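# Level the wobbly stand under the network switch

## Task

Get the rocking stand resting firmly and flat on the table while the network switch stays on top of it; the wedges may be used for this. Finish by releasing everything and moving the grippers away. It only counts if the stand stays steady and level with no help from the robot.

## Robot and tools

Robot: two six-joint arms, left_arm and right_arm, each ending in a two-finger parallel gripper. Their roots in the scene frame: left_arm at (+0.098, +0.420, +0.039) m with quat_wxyz (+0.565, 0, 0, -0.825); right_arm at (-0.006, -0.521, +0.052) m with quat_wxyz (+0.660, 0, 0, +0.752). The arms face each other across the table. The names do not refer to sides of a camera image.

Scene frame: origin at the table centre, +z up, table surface at z = +0.020 m, left_arm's base on the +y side. Gripper fingers point along the gripper's own +x and close along its y. The reported hand position is the spot between the finger pads, 3 to 4 cm behind the tips, and may be somewhat off, worse at long reach.

Joint order, always used: waist (joint_0), shoulder (joint_1), elbow (joint_2), wrist pitch (joint_3), wrist yaw (joint_4), wrist roll (joint_5). Ranges in rad: waist -3.054 to 3.054, shoulder 0.000 to 3.142, elbow 0.000 to 2.356, wrist pitch -1.571 to 1.571, wrist yaw -1.571 to 1.571, wrist roll -3.142 to 3.142. True ends may differ by up to 0.010 rad.

A row is one flat list of 14 numbers, each in [-1, 1], covering both arms even when one stays still: left_arm's six joint numbers then its opening, then right_arm's six joint numbers then its opening. Joint numbers are offsets (not poses), scaled so 1.0 equals 0.9615 rad for waist, shoulder and elbow, 1.713 rad for wrist pitch, 1.767 for wrist yaw and 1.728 for wrist roll. The opening is an absolute setting: +1 wide open, about -0.80 where empty fingers touch; going lower adds nothing. Closing fully takes at least about 0.5 s.

Tools:
- execute_actions(actions): a list of actions; each action is a list of up to 15 rows, each row lasting one 1/30 s step, with the final row repeated to fill 15 steps (0.5 s). Offsets in every row are taken from the angles the arm had when that action began, not from the previous row; for the first action they come from the latest reported angles. An action asking any joint to exceed its range by over 0.010 rad is rejected for both arms; a malformed action, or a failing first action, rejects the entire call. An empty list just returns the current state and images.
- move(target, speed, blocking): target is one 14-number row whose offsets are counted from the last reported Joint positions; openings are applied at once. All joints travel in sync toward it, so the hand traces a curve. speed (rad/s, 0.01 to 2, default 0.5) caps the joint with the largest travel; paths last between 0.5 and 10 s and are cut off after 10 s. Moves ignore obstacles and the other arm. blocking=false returns after 0.5 s while motion continues; until a result shows the move ended, only wait or stop are accepted. The extra move: line gives the ending (done, off_target, moving, held, fault), limits=held or limits=none, and each arm's joint furthest from target.
- wait(seconds): 0 to 10 s, arms keep their last command; ends early when a running move finishes.
- stop(): brakes a running move; needs some distance, more at speed. Fingers are unaffected.
- zoom_image(camera, region): camera is cam_head_left, cam_head_right, cam_left_wrist or cam_right_wrist (each 504x504); region [x0, y0, x1, y1] in pixels from the top-left, at most 504 by 504.
- read_manual(section): only "licences"; no motion.
- finished_scene(scene): pass the current scene number to close it for good; the robot first holds its last command.

Motion caveats: joint speed is capped; each joint's target is kept within a lead of its measured angle (0.211 rad waist/shoulder/elbow, 0.213 wrist pitch, 0.267 wrist yaw, 0.228 wrist roll), and targets are scaled back if they would put the hand over 70 mm from where it is. Big offsets therefore take several actions, and an unfinished one should be re-commanded. Friction may leave joints short, especially when stretched out; verify after each step. Faster moves and targets set deeper past contact press harder.

Results: the state line per arm gives hand position (m), quat_wxyz and velocities. Joint positions and Joint velocities list the six joints (rad, rad/s) plus finger gap in m (0.088 fully open). Joint targets shows what the joints are currently driven to. grip_measured is opening on the command scale, up to about 1 mm off per gripper, and reads narrower by up to 0.061 when squeezing hard. To hold something, command about 0.07 below grip_measured; less for a lighter grip. Pads push roughly 34 to 49 N each. "joint sent to its limit" means a joint was stopped at its end; "joint command not followed" means a clearance check altered targets. Step readings list joint angles at some steps, with HELD marking blocked steps. Joint torques and External joint torques are noisy, friction-affected estimates.

Avoid: arms bumping or pushing on each other; contact loads reaching the limits (N m: waist 16.8, shoulder 20.8, elbow 20.8, wrist pitch 5.49, wrist yaw 5.47, wrist roll 5.13; held weight counts), which freezes that arm for 10 s; prolonged holding that heats motors (MOTOR HOT from 50 °C, OVER-TEMPERATURE FAULT at 95 °C, possibly a limp arm); dropping, slamming or hard shoving; anything leaving the table. Occasional outside tugs on held parts or nudges to loose items can happen.

Each tool is called after "Request:" by a JSON object that holds its "op" and its "data".

## Session

Request:
{"op": "execute_actions", "data": {"actions": []}}

Scene clock: 0.00 s.
left_arm: end_effector_position=(-0.3082, +0.3163, +0.2086) grip_measured=+0.850 end_effector_quat_wxyz=(+0.509, +0.321, +0.697, -0.388) end_effector_velocity=(-0.002, +0.002, -0.001) end_effector_angular_velocity=(+0.008, +0.004, +0.003) | right_arm: end_effector_position=(-0.3174, -0.1889, +0.1256) grip_measured=+0.839 end_effector_quat_wxyz=(-0.268, -0.311, -0.494, +0.766) end_effector_velocity=(+0.001, +0.002, +0.000) end_effector_angular_velocity=(+0.015, -0.001, +0.001)
Joint names: [waist, shoulder, elbow, wrist pitch, wrist yaw, wrist roll]
Joint positions: left_arm=[-0.904  1.936  1.813 -1.196  0.131 -1.797  0.081] | right_arm=[ 0.417  2.075  1.49  -0.652 -0.669 -2.137  0.08 ]
Joint velocities: left_arm=[-0.002  0.002 -0.002  0.007  0.007 -0.007 -0.   ] | right_arm=[-0.002 -0.002 -0.002  0.007  0.007 -0.007 -0.   ]
Joint torques (N m, as the arm reports them, + toward a larger angle): no reading
External joint torques (N m, as the arm's controller estimates them; a push from outside toward a larger angle lowers the number): no reading
Heat: left arm: hottest shoulder 30 °C (+0.0 °C/min); right arm: hottest shoulder 28 °C (+0.0 °C/min).
Joint targets: left_arm=[-0.904 1.936 1.813 -1.196 0.131 -1.797] | right_arm=[0.417 2.075 1.490 -0.652 -0.669 -2.137]

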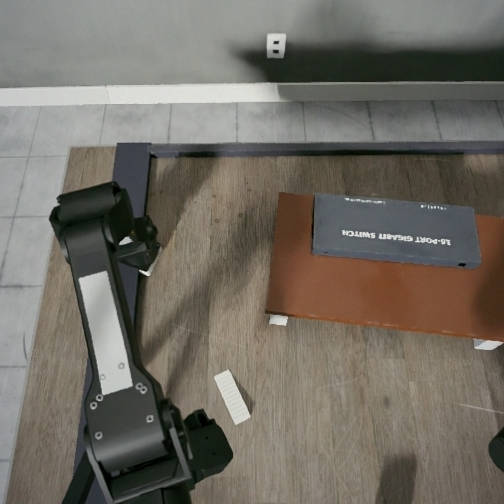

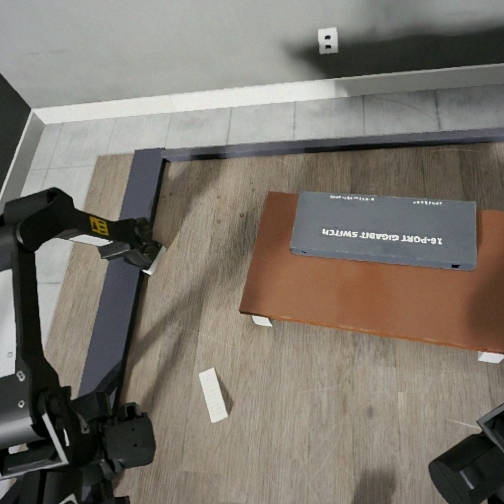

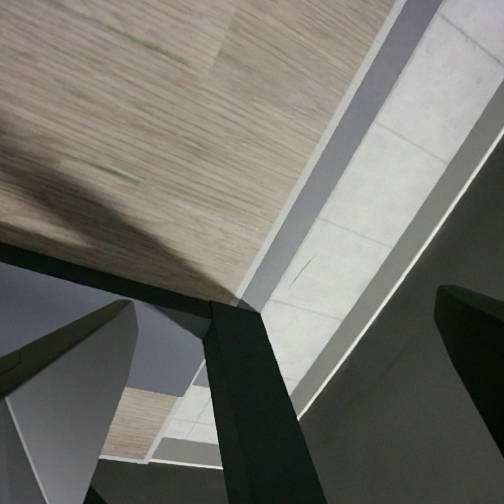

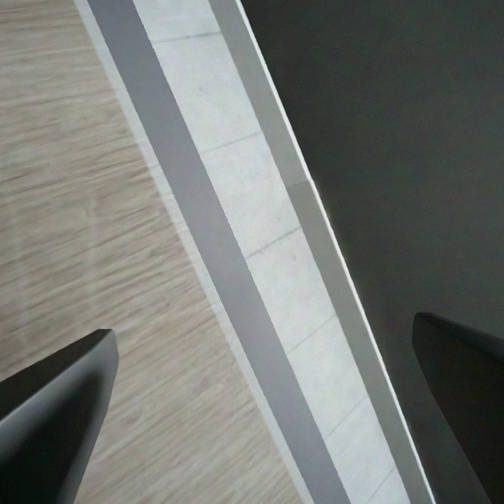

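Request:
{"op": "move", "data": {"target": [0.815,-0.3,-0.375,-0.1,-0.074,0,-1,-0.31,-0.6,-0.22,-0.34,0.38,0,-1], "speed": 0.7}}

Scene clock: 5.73 s.
left_arm: end_effector_position=(-0.0432, +0.1582, +0.1979) grip_measured=-0.785 end_effector_quat_wxyz=(-0.699, -0.092, -0.702, +0.096) end_effector_velocity=(-0.000, -0.001, +0.000) end_effector_angular_velocity=(-0.010, -0.003, +0.005) | right_arm: end_effector_position=(-0.0757, -0.2491, +0.2060) grip_measured=-0.796 end_effector_quat_wxyz=(+0.241, +0.654, +0.321, -0.641) end_effector_velocity=(+0.002, -0.002, +0.001) end_effector_angular_velocity=(-0.000, -0.008, +0.004)
Joint names: [waist, shoulder, elbow, wrist pitch, wrist yaw, wrist roll]
Joint positions: left_arm=[-0.124  1.663  1.464 -1.365  0.002 -1.797  0.001] | right_arm=[ 0.122  1.509  1.285 -1.233  0.001 -2.137  0.   ]
Joint velocities: left_arm=[-0.002 -0.002 -0.002  0.007 -0.007 -0.007 -0.   ] | right_arm=[-0.002 -0.007 -0.002 -0.007  0.007 -0.007 -0.   ]
Joint torques (N m, as the arm reports them, + toward a larger angle): left_arm=[ 0.3  -7.12  4.48  0.24 -0.24 -0.05] | right_arm=[-0.22 -6.14  4.91  0.07  0.03 -0.02]
External joint torques (N m, as the arm's controller estimates them; a push from outside toward a larger angle lowers the number): left_arm=[ 0.34 -0.88 -1.09 -0.03 -0.19 -0.05] | right_arm=[-0.21 -0.84 -0.81 -0.36  0.07 -0.03]
Heat: left arm: hottest shoulder 31 °C (+10.5 °C/min); right arm: hottest shoulder 30 °C (+20.9 °C/min).
Joint targets: left_arm=[-0.120 1.648 1.452 -1.367 0.000 -1.797] | right_arm=[0.119 1.498 1.279 -1.235 0.003 -2.137]
move: off_target (left_arm, right_arm); limits=none; left_arm: farthest joint: the shoulder, 0.015 radians from its target (0.289 radians at the start); right_arm: farthest joint: the shoulder, 0.011 radians from its target (0.577 radians at the start)

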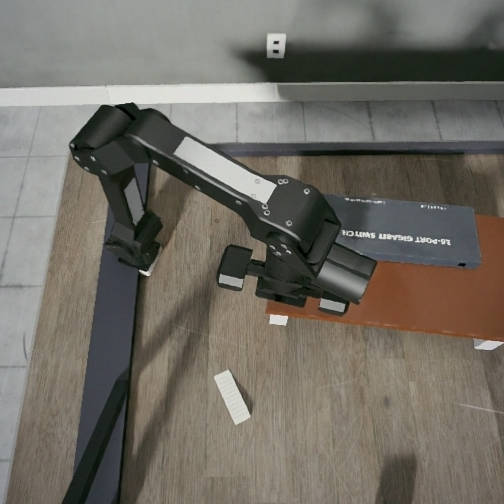

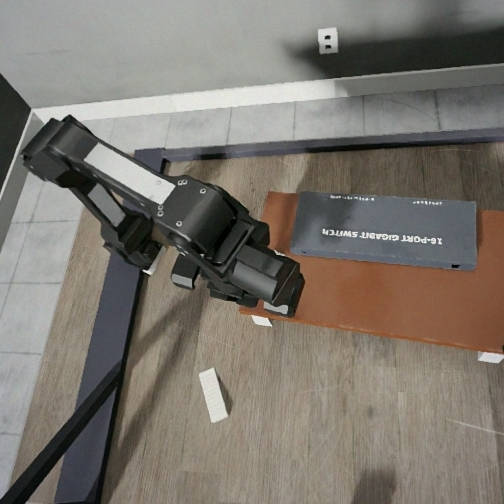

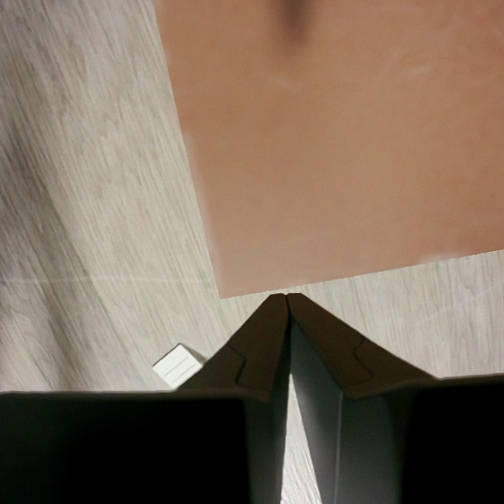

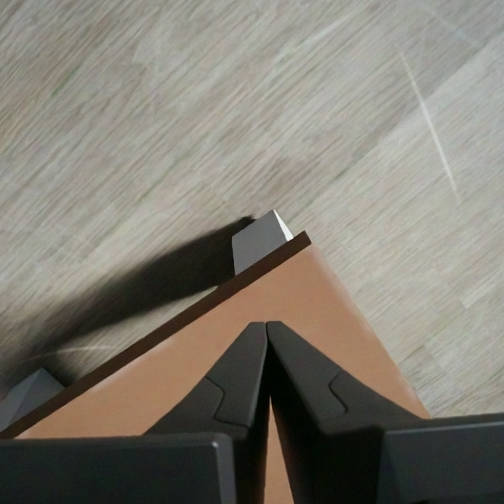

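Request:
{"op": "move", "data": {"target": [0.05,0,-0.1,0.056,0,0,-1,-0.07,0.09,0,0.03,0,0,-1], "speed": 0.2}}

Request:
{"op": "move", "data": {"target": [0,0,-0.12,0.067,0,0,-1,0,0,0,0,0,0,-1], "speed": 0.08}}

Request:
{"op": "move", "data": {"target": [0,0,0.12,-0.05,0,0,-1,0,0,0,0,0,0,-1], "speed": 0.2}}

Request:
{"op": "move", "data": {"target": [0.46,0,0,0,0,0,-1,0,0,-0.14,0.078,0,0,-1], "speed": 0.25}}

Scene clock: 9.87 s.
left_arm: end_effector_position=(-0.0322, +0.1501, +0.1767) grip_measured=-0.785 end_effector_quat_wxyz=(-0.700, -0.073, -0.706, +0.084) end_effector_velocity=(+0.004, +0.004, -0.001) end_effector_angular_velocity=(+0.021, -0.018, -0.005) | right_arm: end_effector_position=(-0.0607, -0.2316, +0.1865) grip_measured=-0.796 end_effector_quat_wxyz=(+0.230, +0.663, +0.290, -0.651) end_effector_velocity=(+0.001, -0.002, -0.000) end_effector_angular_velocity=(-0.008, +0.005, +0.001)
Joint names: [waist, shoulder, elbow, wrist pitch, wrist yaw, wrist roll]
Joint positions: left_arm=[-0.079  1.663  1.38  -1.271  0.002 -1.797  0.001] | right_arm=[ 0.058  1.586  1.285 -1.184  0.001 -2.137  0.   ]
Joint velocities: left_arm=[ 0.002  0.002 -0.002 -0.022 -0.007  0.007 -0.   ] | right_arm=[-0.007 -0.002 -0.002 -0.007 -0.007 -0.007 -0.   ]
Joint torques (N m, as the arm reports them, + toward a larger angle): left_arm=[ 0.35 -5.78  4.43  0.52 -0.11 -0.01] | right_arm=[-0.26 -4.49  5.61  0.36 -0.04 -0.03]
External joint torques (N m, as the arm's controller estimates them; a push from outside toward a larger angle lowers the number): left_arm=[ 0.31  0.39 -1.04  0.27 -0.05 -0.01] | right_arm=[-0.23  1.16  0.06 -0.01  0.   -0.03]
Heat: left arm: hottest shoulder 31 °C (+6.1 °C/min); right arm: hottest shoulder 31 °C (+18.2 °C/min).
Joint targets: left_arm=[-0.075 1.663 1.368 -1.269 0.002 -1.797] | right_arm=[0.055 1.596 1.285 -1.181 0.000 -2.137]
move: off_target (left_arm); limits=none; left_arm: farthest joint: the elbow, 0.012 radians from its target (0.096 radians at the start); right_arm: farthest joint: the shoulder, 0.009 radians from its target (0.086 radians at the start)

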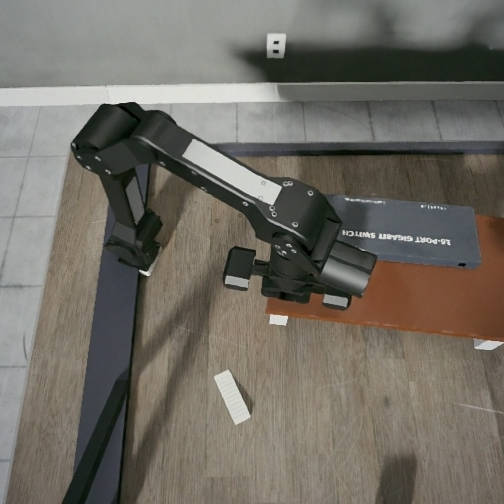

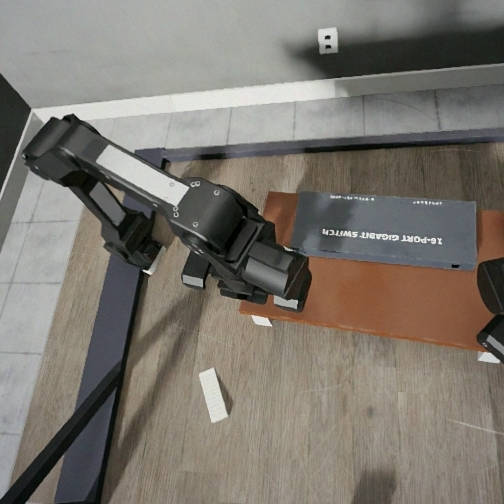

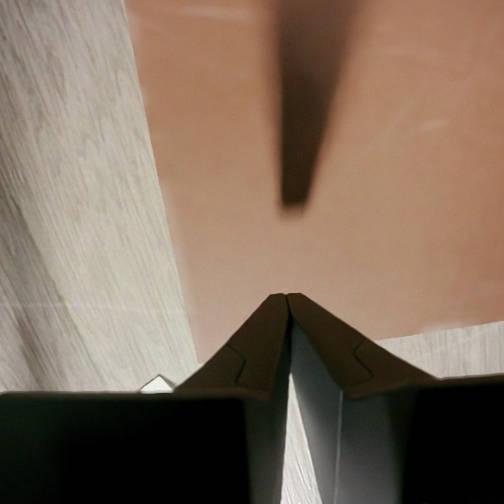

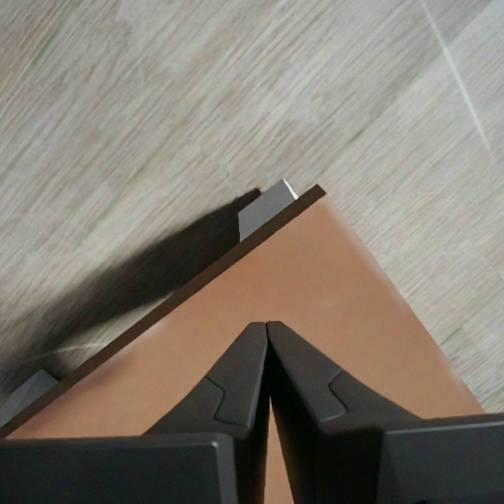

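Scene clock: 11.63 s.
left_arm: end_effector_position=(-0.0335, +0.1501, +0.1561) grip_measured=-0.785 end_effector_quat_wxyz=(-0.695, -0.066, -0.710, +0.091) end_effector_velocity=(+0.002, -0.001, +0.000) end_effector_angular_velocity=(-0.016, -0.017, -0.009) | right_arm: end_effector_position=(-0.0607, -0.2316, +0.1865) grip_measured=-0.796 end_effector_quat_wxyz=(+0.230, +0.663, +0.290, -0.651) end_effector_velocity=(+0.001, -0.007, -0.002) end_effector_angular_velocity=(-0.028, +0.002, +0.005)
Joint names: [waist, shoulder, elbow, wrist pitch, wrist yaw, wrist roll]
Joint positions: left_arm=[-0.08   1.653  1.287 -1.165  0.008 -1.797  0.001] | right_arm=[ 0.058  1.586  1.285 -1.184  0.001 -2.137  0.   ]
Joint velocities: left_arm=[-0.002 -0.007 -0.007  0.007 -0.022  0.007 -0.   ] | right_arm=[-0.002 -0.002 -0.007 -0.022 -0.007 -0.007  0.   ]
Joint torques (N m, as the arm reports them, + toward a larger angle): left_arm=[ 0.1  -4.73  3.19  1.09 -0.33 -0.05] | right_arm=[ 0.   -5.48  5.63  0.18 -0.05 -0.02]
External joint torques (N m, as the arm's controller estimates them; a push from outside toward a larger angle lowers the number): left_arm=[ 0.1   1.49 -2.4   0.77 -0.28 -0.05] | right_arm=[ 0.    0.22  0.07 -0.18  0.   -0.02]
Heat: left arm: hottest shoulder 31 °C (+5.2 °C/min); right arm: hottest shoulder 31 °C (+15.5 °C/min).
Joint targets: left_arm=[-0.079 1.663 1.265 -1.156 0.002 -1.797] | right_arm=[0.058 1.586 1.285 -1.184 0.001 -2.137]
move: off_target (left_arm); limits=none; left_arm: farthest joint: the elbow, 0.022 radians from its target (0.116 radians at the start); right_arm: farthest joint: the waist, 0.000 radians from its target (0.000 radians at the start)

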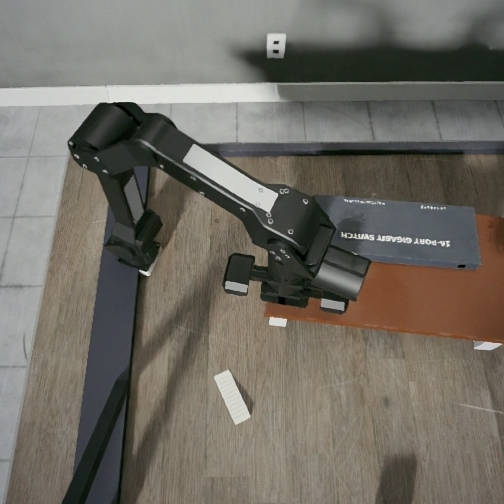

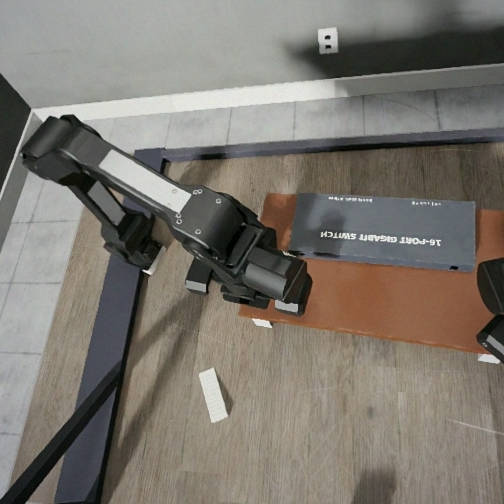

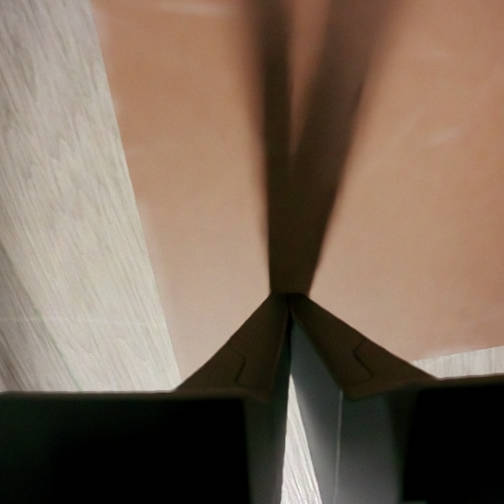

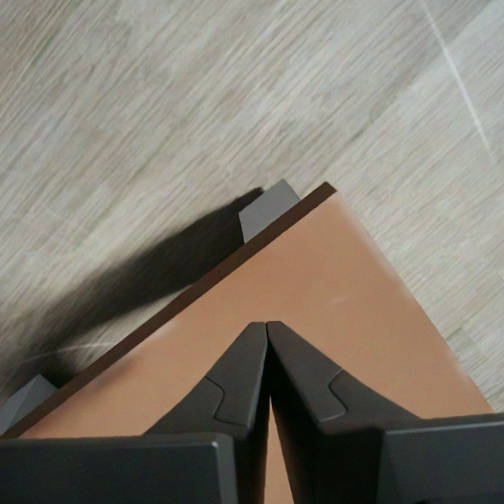

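Scene clock: 12.63 s.
left_arm: end_effector_position=(-0.0359, +0.1449, +0.1824) grip_measured=-0.785 end_effector_quat_wxyz=(-0.693, -0.060, -0.712, +0.098) end_effector_velocity=(+0.001, +0.001, +0.003) end_effector_angular_velocity=(-0.005, -0.004, +0.020) | right_arm: end_effector_position=(-0.0607, -0.2316, +0.1865) grip_measured=-0.796 end_effector_quat_wxyz=(+0.230, +0.663, +0.290, -0.651) end_effector_velocity=(+0.002, -0.002, -0.000) end_effector_angular_velocity=(-0.006, -0.009, +0.004)
Joint names: [waist, shoulder, elbow, wrist pitch, wrist yaw, wrist roll]
Joint positions: left_arm=[-0.08   1.651  1.388 -1.249  0.007 -1.797  0.001] | right_arm=[ 0.058  1.586  1.285 -1.184  0.001 -2.137  0.   ]
Joint velocities: left_arm=[-0.002 -0.007  0.002 -0.007 -0.007 -0.022 -0.   ] | right_arm=[-0.002 -0.002 -0.002 -0.007  0.007 -0.007  0.   ]
Joint torques (N m, as the arm reports them, + toward a larger angle): left_arm=[-0.02 -5.56  7.83  0.32 -0.08 -0.03] | right_arm=[-0.02 -5.49  5.63  0.18 -0.04 -0.02]
External joint torques (N m, as the arm's controller estimates them; a push from outside toward a larger angle lowers the number): left_arm=[-0.02  0.77  2.15 -0.03 -0.02 -0.03] | right_arm=[-0.01  0.21  0.06 -0.19  0.   -0.02]
Heat: left arm: hottest shoulder 31 °C (+4.7 °C/min); right arm: hottest shoulder 31 °C (+14.2 °C/min).
Joint targets: left_arm=[-0.080 1.653 1.402 -1.251 0.008 -1.797] | right_arm=[0.058 1.586 1.285 -1.184 0.001 -2.137]
move: off_target (left_arm); limits=none; left_arm: farthest joint: the elbow, 0.014 radians from its target (0.116 radians at the start); right_arm: farthest joint: the waist, 0.000 radians from its target (0.000 radians at the start)

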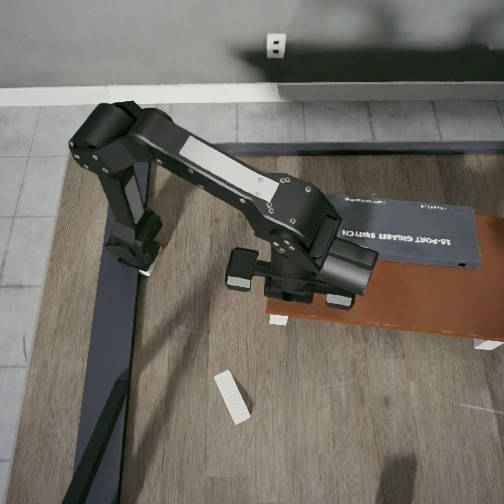

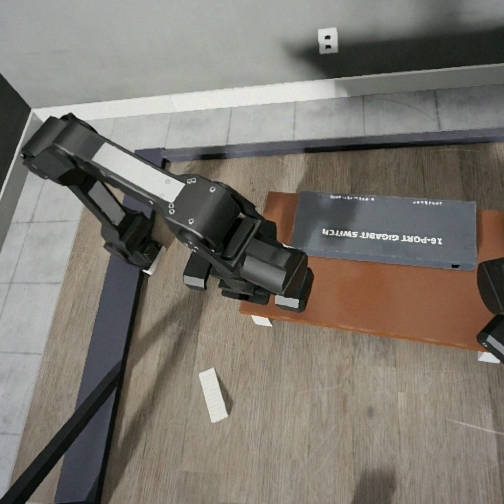

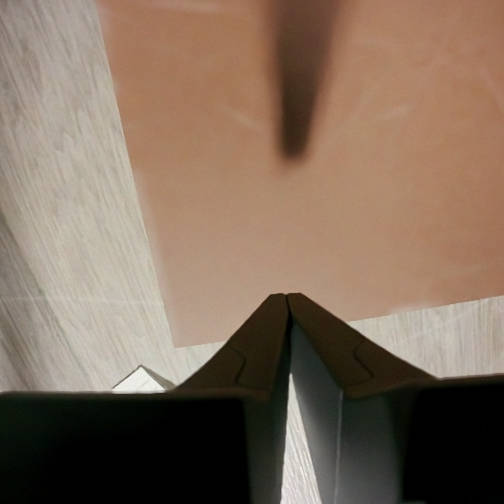

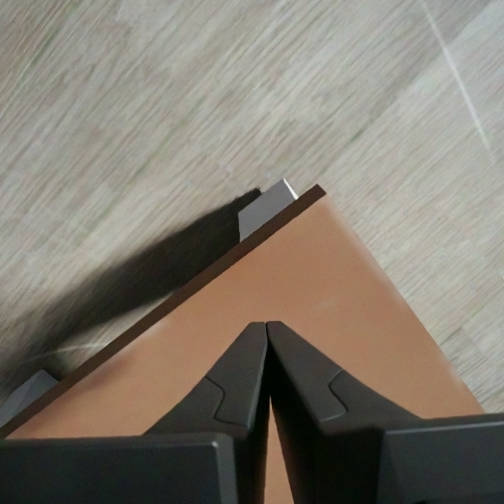

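Scene clock: 14.80 s.
left_arm: end_effector_position=(+0.0937, +0.1141, +0.1824) grip_measured=-0.785 end_effector_quat_wxyz=(-0.698, +0.096, -0.708, -0.056) end_effector_velocity=(+0.002, +0.001, +0.003) end_effector_angular_velocity=(-0.002, -0.007, +0.010) | right_arm: end_effector_position=(-0.0602, -0.2344, +0.1589) grip_measured=-0.796 end_effector_quat_wxyz=(+0.226, +0.663, +0.294, -0.650) end_effector_velocity=(-0.002, -0.004, -0.001) end_effector_angular_velocity=(-0.016, +0.019, +0.007)
Joint names: [waist, shoulder, elbow, wrist pitch, wrist yaw, wrist roll]
Joint positions: left_arm=[ 0.359  1.651  1.388 -1.249  0.007 -1.797  0.001] | right_arm=[ 0.058  1.578  1.166 -1.061  0.001 -2.137  0.   ]
Joint velocities: left_arm=[ 0.002 -0.007  0.002 -0.007 -0.007 -0.007 -0.   ] | right_arm=[-0.002 -0.002 -0.007 -0.007 -0.022 -0.007 -0.   ]
Joint torques (N m, as the arm reports them, + toward a larger angle): left_arm=[ 0.33 -5.68  6.1   0.47 -0.09 -0.06] | right_arm=[ 0.   -4.46  3.66  1.03 -0.04 -0.02]
External joint torques (N m, as the arm's controller estimates them; a push from outside toward a larger angle lowers the number): left_arm=[ 0.29  0.62  0.42  0.12 -0.04 -0.06] | right_arm=[-0.02  1.12 -1.86  0.64  0.   -0.03]
Heat: left arm: hottest shoulder 31 °C (+4.1 °C/min); right arm: hottest shoulder 31 °C (+12.2 °C/min).
Joint targets: left_arm=[0.362 1.651 1.388 -1.249 0.007 -1.797] | right_arm=[0.058 1.587 1.150 -1.050 0.001 -2.137]
move: off_target (right_arm); limits=none; left_arm: farthest joint: the waist, 0.004 radians from its target (0.442 radians at the start); right_arm: farthest joint: the elbow, 0.016 radians from its target (0.135 radians at the start)

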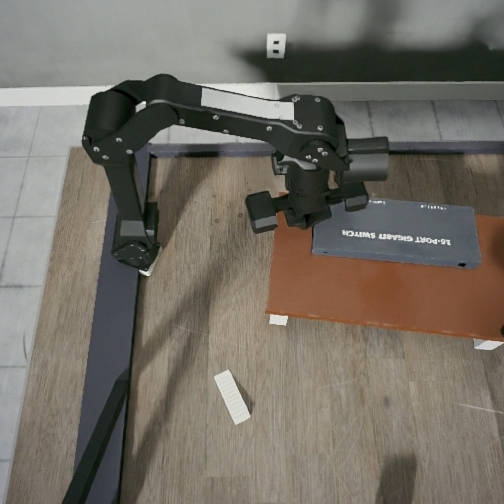

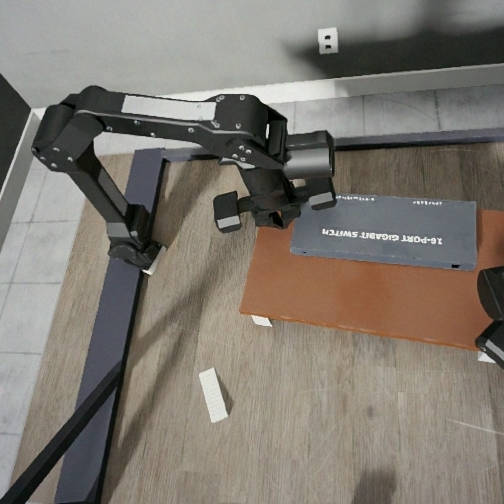

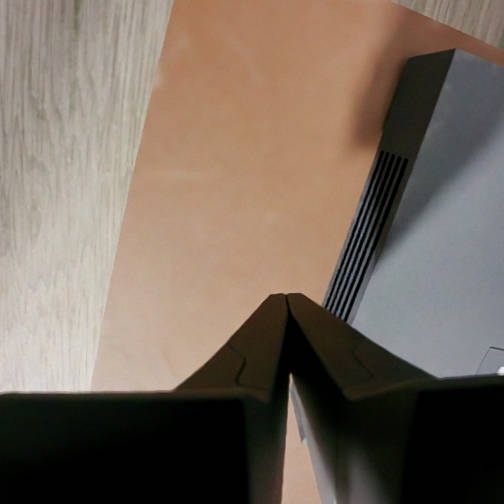

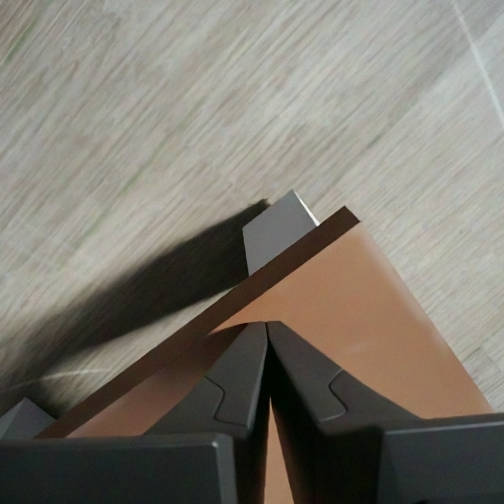

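Request:
{"op": "move", "data": {"target": [-0.457,0,0,0,0,0,-1,0.5,-0.5,0.2,-0.1,0,1,1], "speed": 0.8}}

Scene clock: 19.27 s.
left_arm: end_effector_position=(-0.0352, +0.1446, +0.1824) grip_measured=-0.785 end_effector_quat_wxyz=(-0.693, -0.059, -0.712, +0.097) end_effector_velocity=(+0.003, +0.001, -0.001) end_effector_angular_velocity=(+0.001, -0.025, -0.008) | right_arm: end_effector_position=(-0.1570, -0.3285, +0.3274) grip_measured=+0.999 end_effector_quat_wxyz=(+0.290, -0.495, +0.039, +0.818) end_effector_velocity=(+0.001, -0.002, -0.001) end_effector_angular_velocity=(-0.007, -0.003, +0.008)
Joint names: [waist, shoulder, elbow, wrist pitch, wrist yaw, wrist roll]
Joint positions: left_arm=[-0.077  1.651  1.388 -1.249  0.007 -1.797  0.001] | right_arm=[ 0.536  1.104  1.35  -1.23  -0.001 -0.414  0.088]
Joint velocities: left_arm=[-0.002  0.002 -0.002 -0.007 -0.022  0.007 -0.   ] | right_arm=[-0.002 -0.002 -0.002 -0.007 -0.007 -0.007 -0.   ]
Joint torques (N m, as the arm reports them, + toward a larger angle): left_arm=[-0.37 -5.72  6.03  0.47 -0.14 -0.02] | right_arm=[ 0.22 -3.16  6.91  0.92  0.02  0.15]
External joint torques (N m, as the arm's controller estimates them; a push from outside toward a larger angle lowers the number): left_arm=[-0.41  0.47  0.43  0.13 -0.08 -0.02] | right_arm=[ 0.21 -0.69  1.14 -0.28  0.05  0.13]
Heat: left arm: hottest shoulder 31 °C (+3.1 °C/min); right arm: hottest shoulder 31 °C (+9.3 °C/min).
Joint targets: left_arm=[-0.081 1.651 1.388 -1.249 0.007 -1.797] | right_arm=[0.538 1.098 1.359 -1.232 0.001 -0.409]
move: done; limits=none; left_arm: farthest joint: the waist, 0.003 radians from its target (0.440 radians at the start); right_arm: farthest joint: the elbow, 0.008 radians from its target (0.192 radians at the start)

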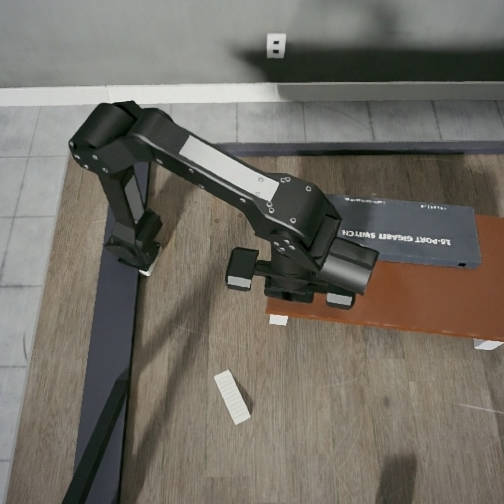

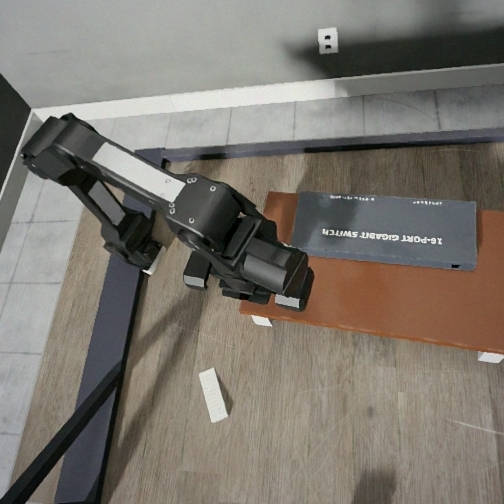

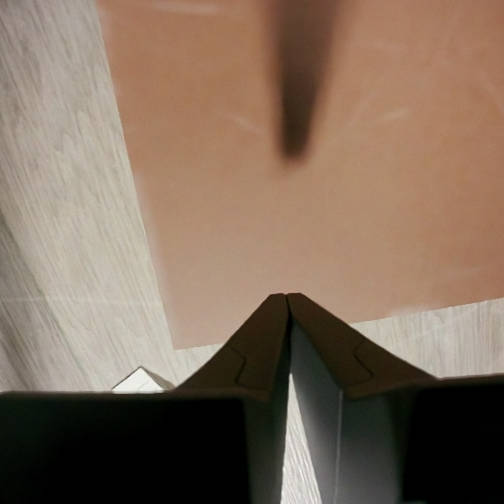

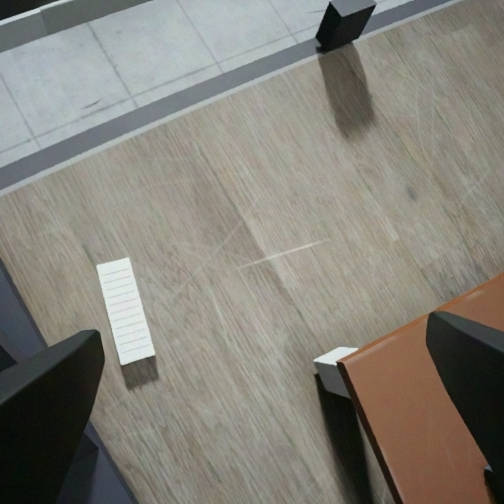

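Request:
{"op": "move", "data": {"target": [0,0,0,0,0,0,-1,0.2,0.1,-0.2,0,0,0.85,1], "speed": 1}}

Request:
{"op": "move", "data": {"target": [0,0,0,0,0,0,-1,0,0.2,-0.23,0.05,0,0.8,1], "speed": 1}}

Scene clock: 27.10 s.
left_arm: end_effector_position=(-0.0352, +0.1446, +0.1824) grip_measured=-0.785 end_effector_quat_wxyz=(-0.693, -0.059, -0.712, +0.097) end_effector_velocity=(-0.000, -0.001, +0.000) end_effector_angular_velocity=(-0.010, -0.003, +0.005) | right_arm: end_effector_position=(-0.1841, -0.3661, +0.2461) grip_measured=+0.999 end_effector_quat_wxyz=(+0.521, -0.335, +0.558, +0.552) end_effector_velocity=(+0.004, -0.007, -0.003) end_effector_angular_velocity=(-0.038, -0.015, +0.011)
Joint names: [waist, shoulder, elbow, wrist pitch, wrist yaw, wrist roll]
Joint positions: left_arm=[-0.077  1.651  1.388 -1.249  0.007 -1.797  0.001] | right_arm=[ 0.725  1.193  1.165 -1.23  -0.001  1.05   0.088]
Joint velocities: left_arm=[-0.002 -0.002 -0.002  0.007 -0.007 -0.007 -0.   ] | right_arm=[-0.002 -0.002 -0.002 -0.037 -0.022 -0.007 -0.   ]
Joint torques (N m, as the arm reports them, + toward a larger angle): left_arm=[ 0.06 -5.62  6.08  0.48 -0.08 -0.03] | right_arm=[ 0.24 -2.46  5.17  0.64  0.05  0.1 ]
External joint torques (N m, as the arm's controller estimates them; a push from outside toward a larger angle lowers the number): left_arm=[ 0.04  0.63  0.43  0.13 -0.03 -0.03] | right_arm=[ 0.24  0.74 -0.72 -0.17  0.01  0.12]
Heat: left arm: hottest shoulder 32 °C (+4.4 °C/min); right arm: hottest shoulder 31 °C (+6.6 °C/min).
Joint targets: left_arm=[-0.077 1.651 1.388 -1.249 0.007 -1.797] | right_arm=[0.728 1.200 1.158 -1.230 -0.001 1.055]
move: done; limits=none; left_arm: farthest joint: the waist, 0.000 radians from its target (0.000 radians at the start); right_arm: farthest joint: the shoulder, 0.007 radians from its target (0.097 radians at the start)

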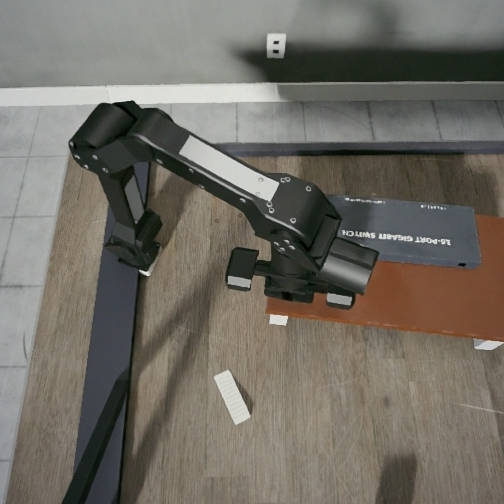

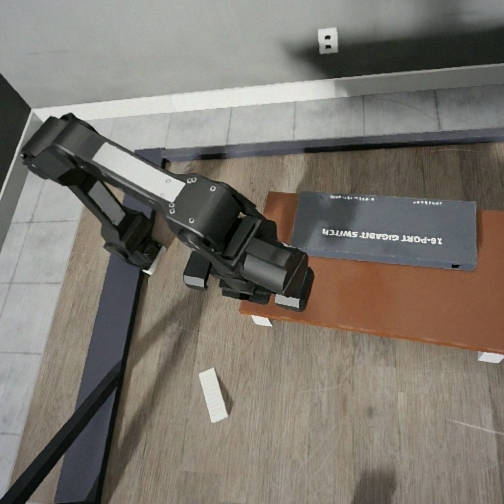

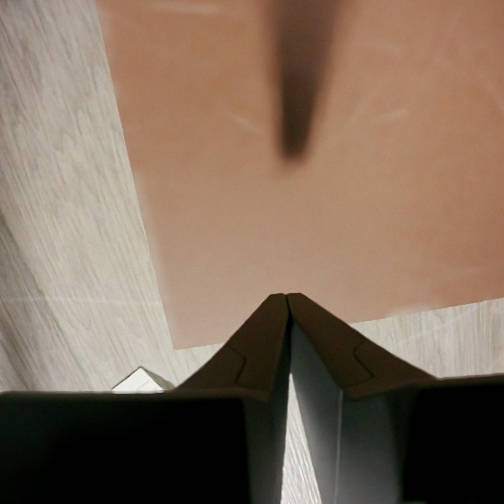

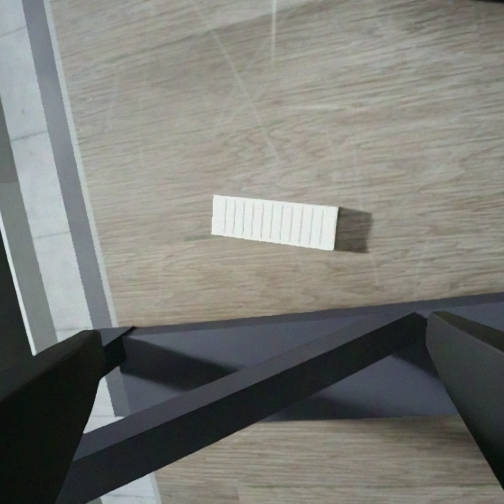

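Scene clock: 29.17 s.
left_arm: end_effector_position=(-0.0352, +0.1446, +0.1824) grip_measured=-0.785 end_effector_quat_wxyz=(-0.693, -0.059, -0.712, +0.097) end_effector_velocity=(+0.001, +0.003, +0.000) end_effector_angular_velocity=(+0.010, +0.003, -0.005) | right_arm: end_effector_position=(-0.1689, -0.3792, +0.1491) grip_measured=+1.000 end_effector_quat_wxyz=(+0.708, -0.001, +0.706, -0.002) end_effector_velocity=(+0.001, -0.002, -0.001) end_effector_angular_velocity=(-0.014, -0.004, -0.010)
Joint names: [waist, shoulder, elbow, wrist pitch, wrist yaw, wrist roll]
Joint positions: left_arm=[-0.077  1.651  1.388 -1.249  0.007 -1.797  0.001] | right_arm=[ 0.725  1.378  0.95  -1.147 -0.001  2.427  0.088]
Joint velocities: left_arm=[ 0.002 -0.007 -0.007 -0.007  0.007  0.007 -0.   ] | right_arm=[-0.002  0.002 -0.002 -0.007 -0.007  0.007 -0.   ]
Joint torques (N m, as the arm reports them, + toward a larger angle): left_arm=[-0.16 -5.64  6.15  0.46 -0.09 -0.01] | right_arm=[-0.01 -3.02  4.61  0.21  0.04  0.1 ]
External joint torques (N m, as the arm's controller estimates them; a push from outside toward a larger angle lowers the number): left_arm=[-0.21  0.61  0.5   0.1  -0.04 -0.02] | right_arm=[-0.01  0.9  -0.74 -0.02  0.    0.1 ]
Heat: left arm: hottest shoulder 32 °C (+4.1 °C/min); right arm: hottest shoulder 31 °C (+6.2 °C/min).
Joint targets: left_arm=[-0.077 1.651 1.388 -1.249 0.007 -1.797] | right_arm=[0.725 1.385 0.944 -1.145 -0.001 2.432]
move: done; limits=none; left_arm: farthest joint: the waist, 0.000 radians from its target (0.000 radians at the start); right_arm: farthest joint: the shoulder, 0.007 radians from its target (0.192 radians at the start)

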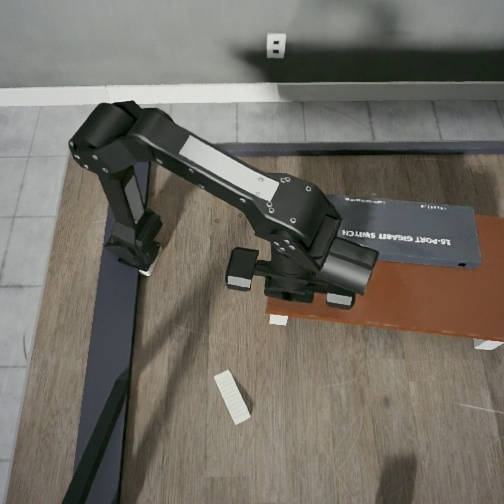

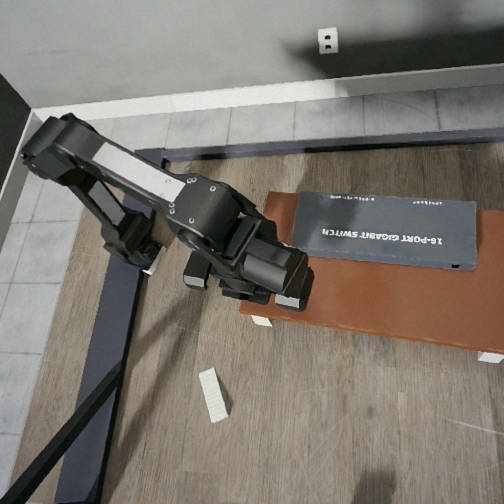

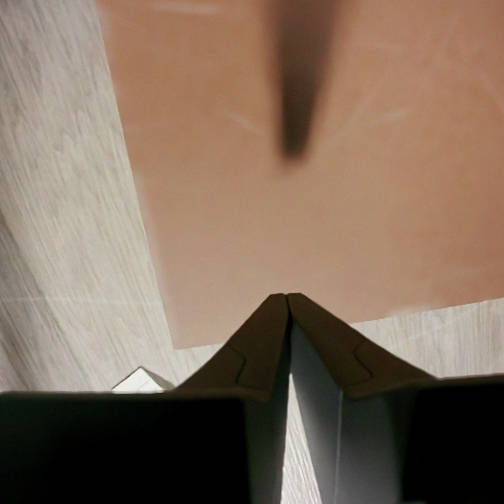

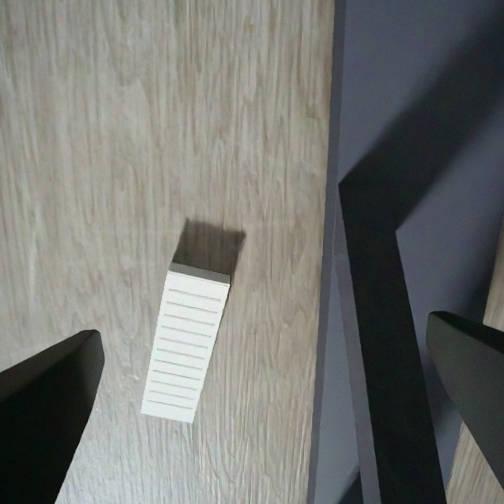

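Request:
{"op": "move", "data": {"target": [0,0,0,0,0,0,-1,-0.037,0.22,-0.12,0.185,0,0.1,0.5]}}

Scene clock: 33.87 s.
left_arm: end_effector_position=(-0.0352, +0.1446, +0.1824) grip_measured=-0.785 end_effector_quat_wxyz=(-0.693, -0.059, -0.712, +0.097) end_effector_velocity=(-0.001, +0.003, -0.000) end_effector_angular_velocity=(+0.010, +0.004, +0.004) | right_arm: end_effector_position=(-0.1820, -0.3612, +0.0905) grip_measured=+0.503 end_effector_quat_wxyz=(+0.700, +0.051, +0.709, -0.071) end_effector_velocity=(+0.003, +0.004, -0.000) end_effector_angular_velocity=(+0.021, -0.010, +0.000)
Joint names: [waist, shoulder, elbow, wrist pitch, wrist yaw, wrist roll]
Joint positions: left_arm=[-0.077  1.651  1.388 -1.249  0.007 -1.797  0.001] | right_arm=[ 0.685  1.543  0.85  -0.884 -0.03   2.557  0.064]
Joint velocities: left_arm=[-0.002 -0.002 -0.002 -0.007  0.007 -0.007 -0.   ] | right_arm=[-0.007 -0.002 -0.002  0.007  0.022 -0.007 -0.   ]
Joint torques (N m, as the arm reports them, + toward a larger angle): left_arm=[-0.04 -5.77  6.    0.48 -0.08 -0.02] | right_arm=[0.41 0.4  3.18 4.07 1.04 1.28]
External joint torques (N m, as the arm's controller estimates them; a push from outside toward a larger angle lowers the number): left_arm=[-0.03  0.46  0.35  0.12 -0.04 -0.02] | right_arm=[ 0.45  5.16 -1.82  3.83  1.01  1.28]
Heat: left arm: hottest shoulder 32 °C (+3.5 °C/min); right arm: hottest shoulder 30 °C (+3.5 °C/min).
Joint targets: left_arm=[-0.077 1.651 1.388 -1.249 0.007 -1.797] | right_arm=[0.689 1.589 0.835 -0.830 -0.001 2.600]
move: off_target (right_arm); limits=none; left_arm: farthest joint: the waist, 0.000 radians from its target (0.000 radians at the start); right_arm: farthest joint: the wrist pitch, 0.054 radians from its target (0.317 radians at the start)

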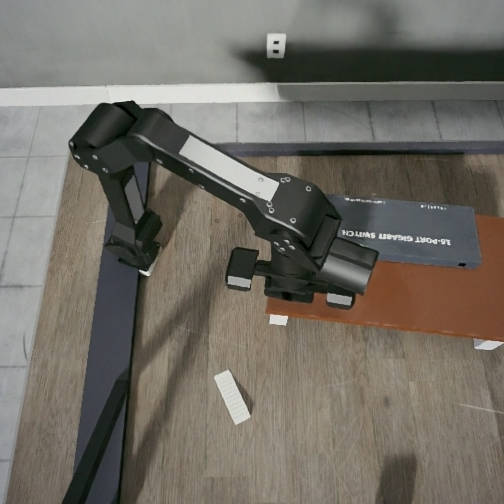

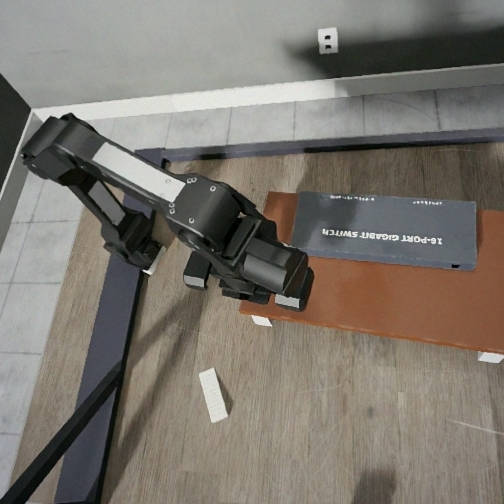

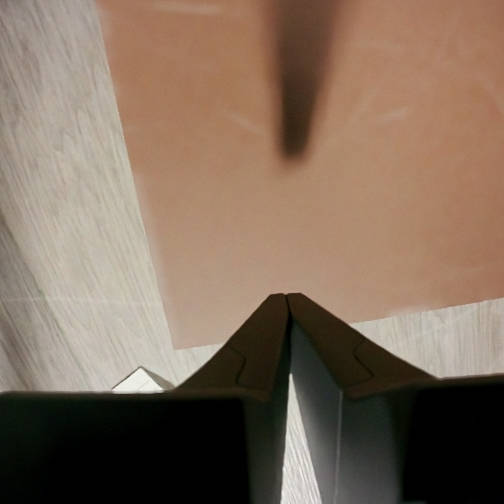

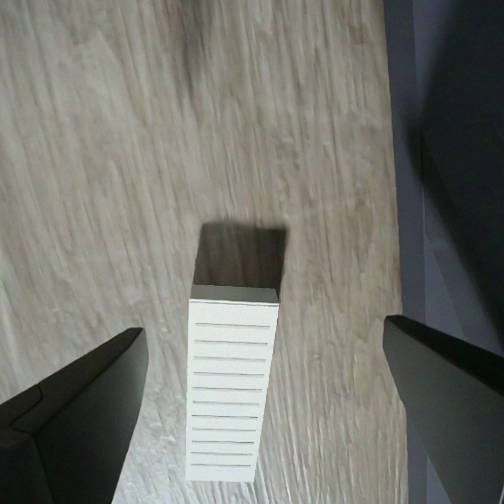

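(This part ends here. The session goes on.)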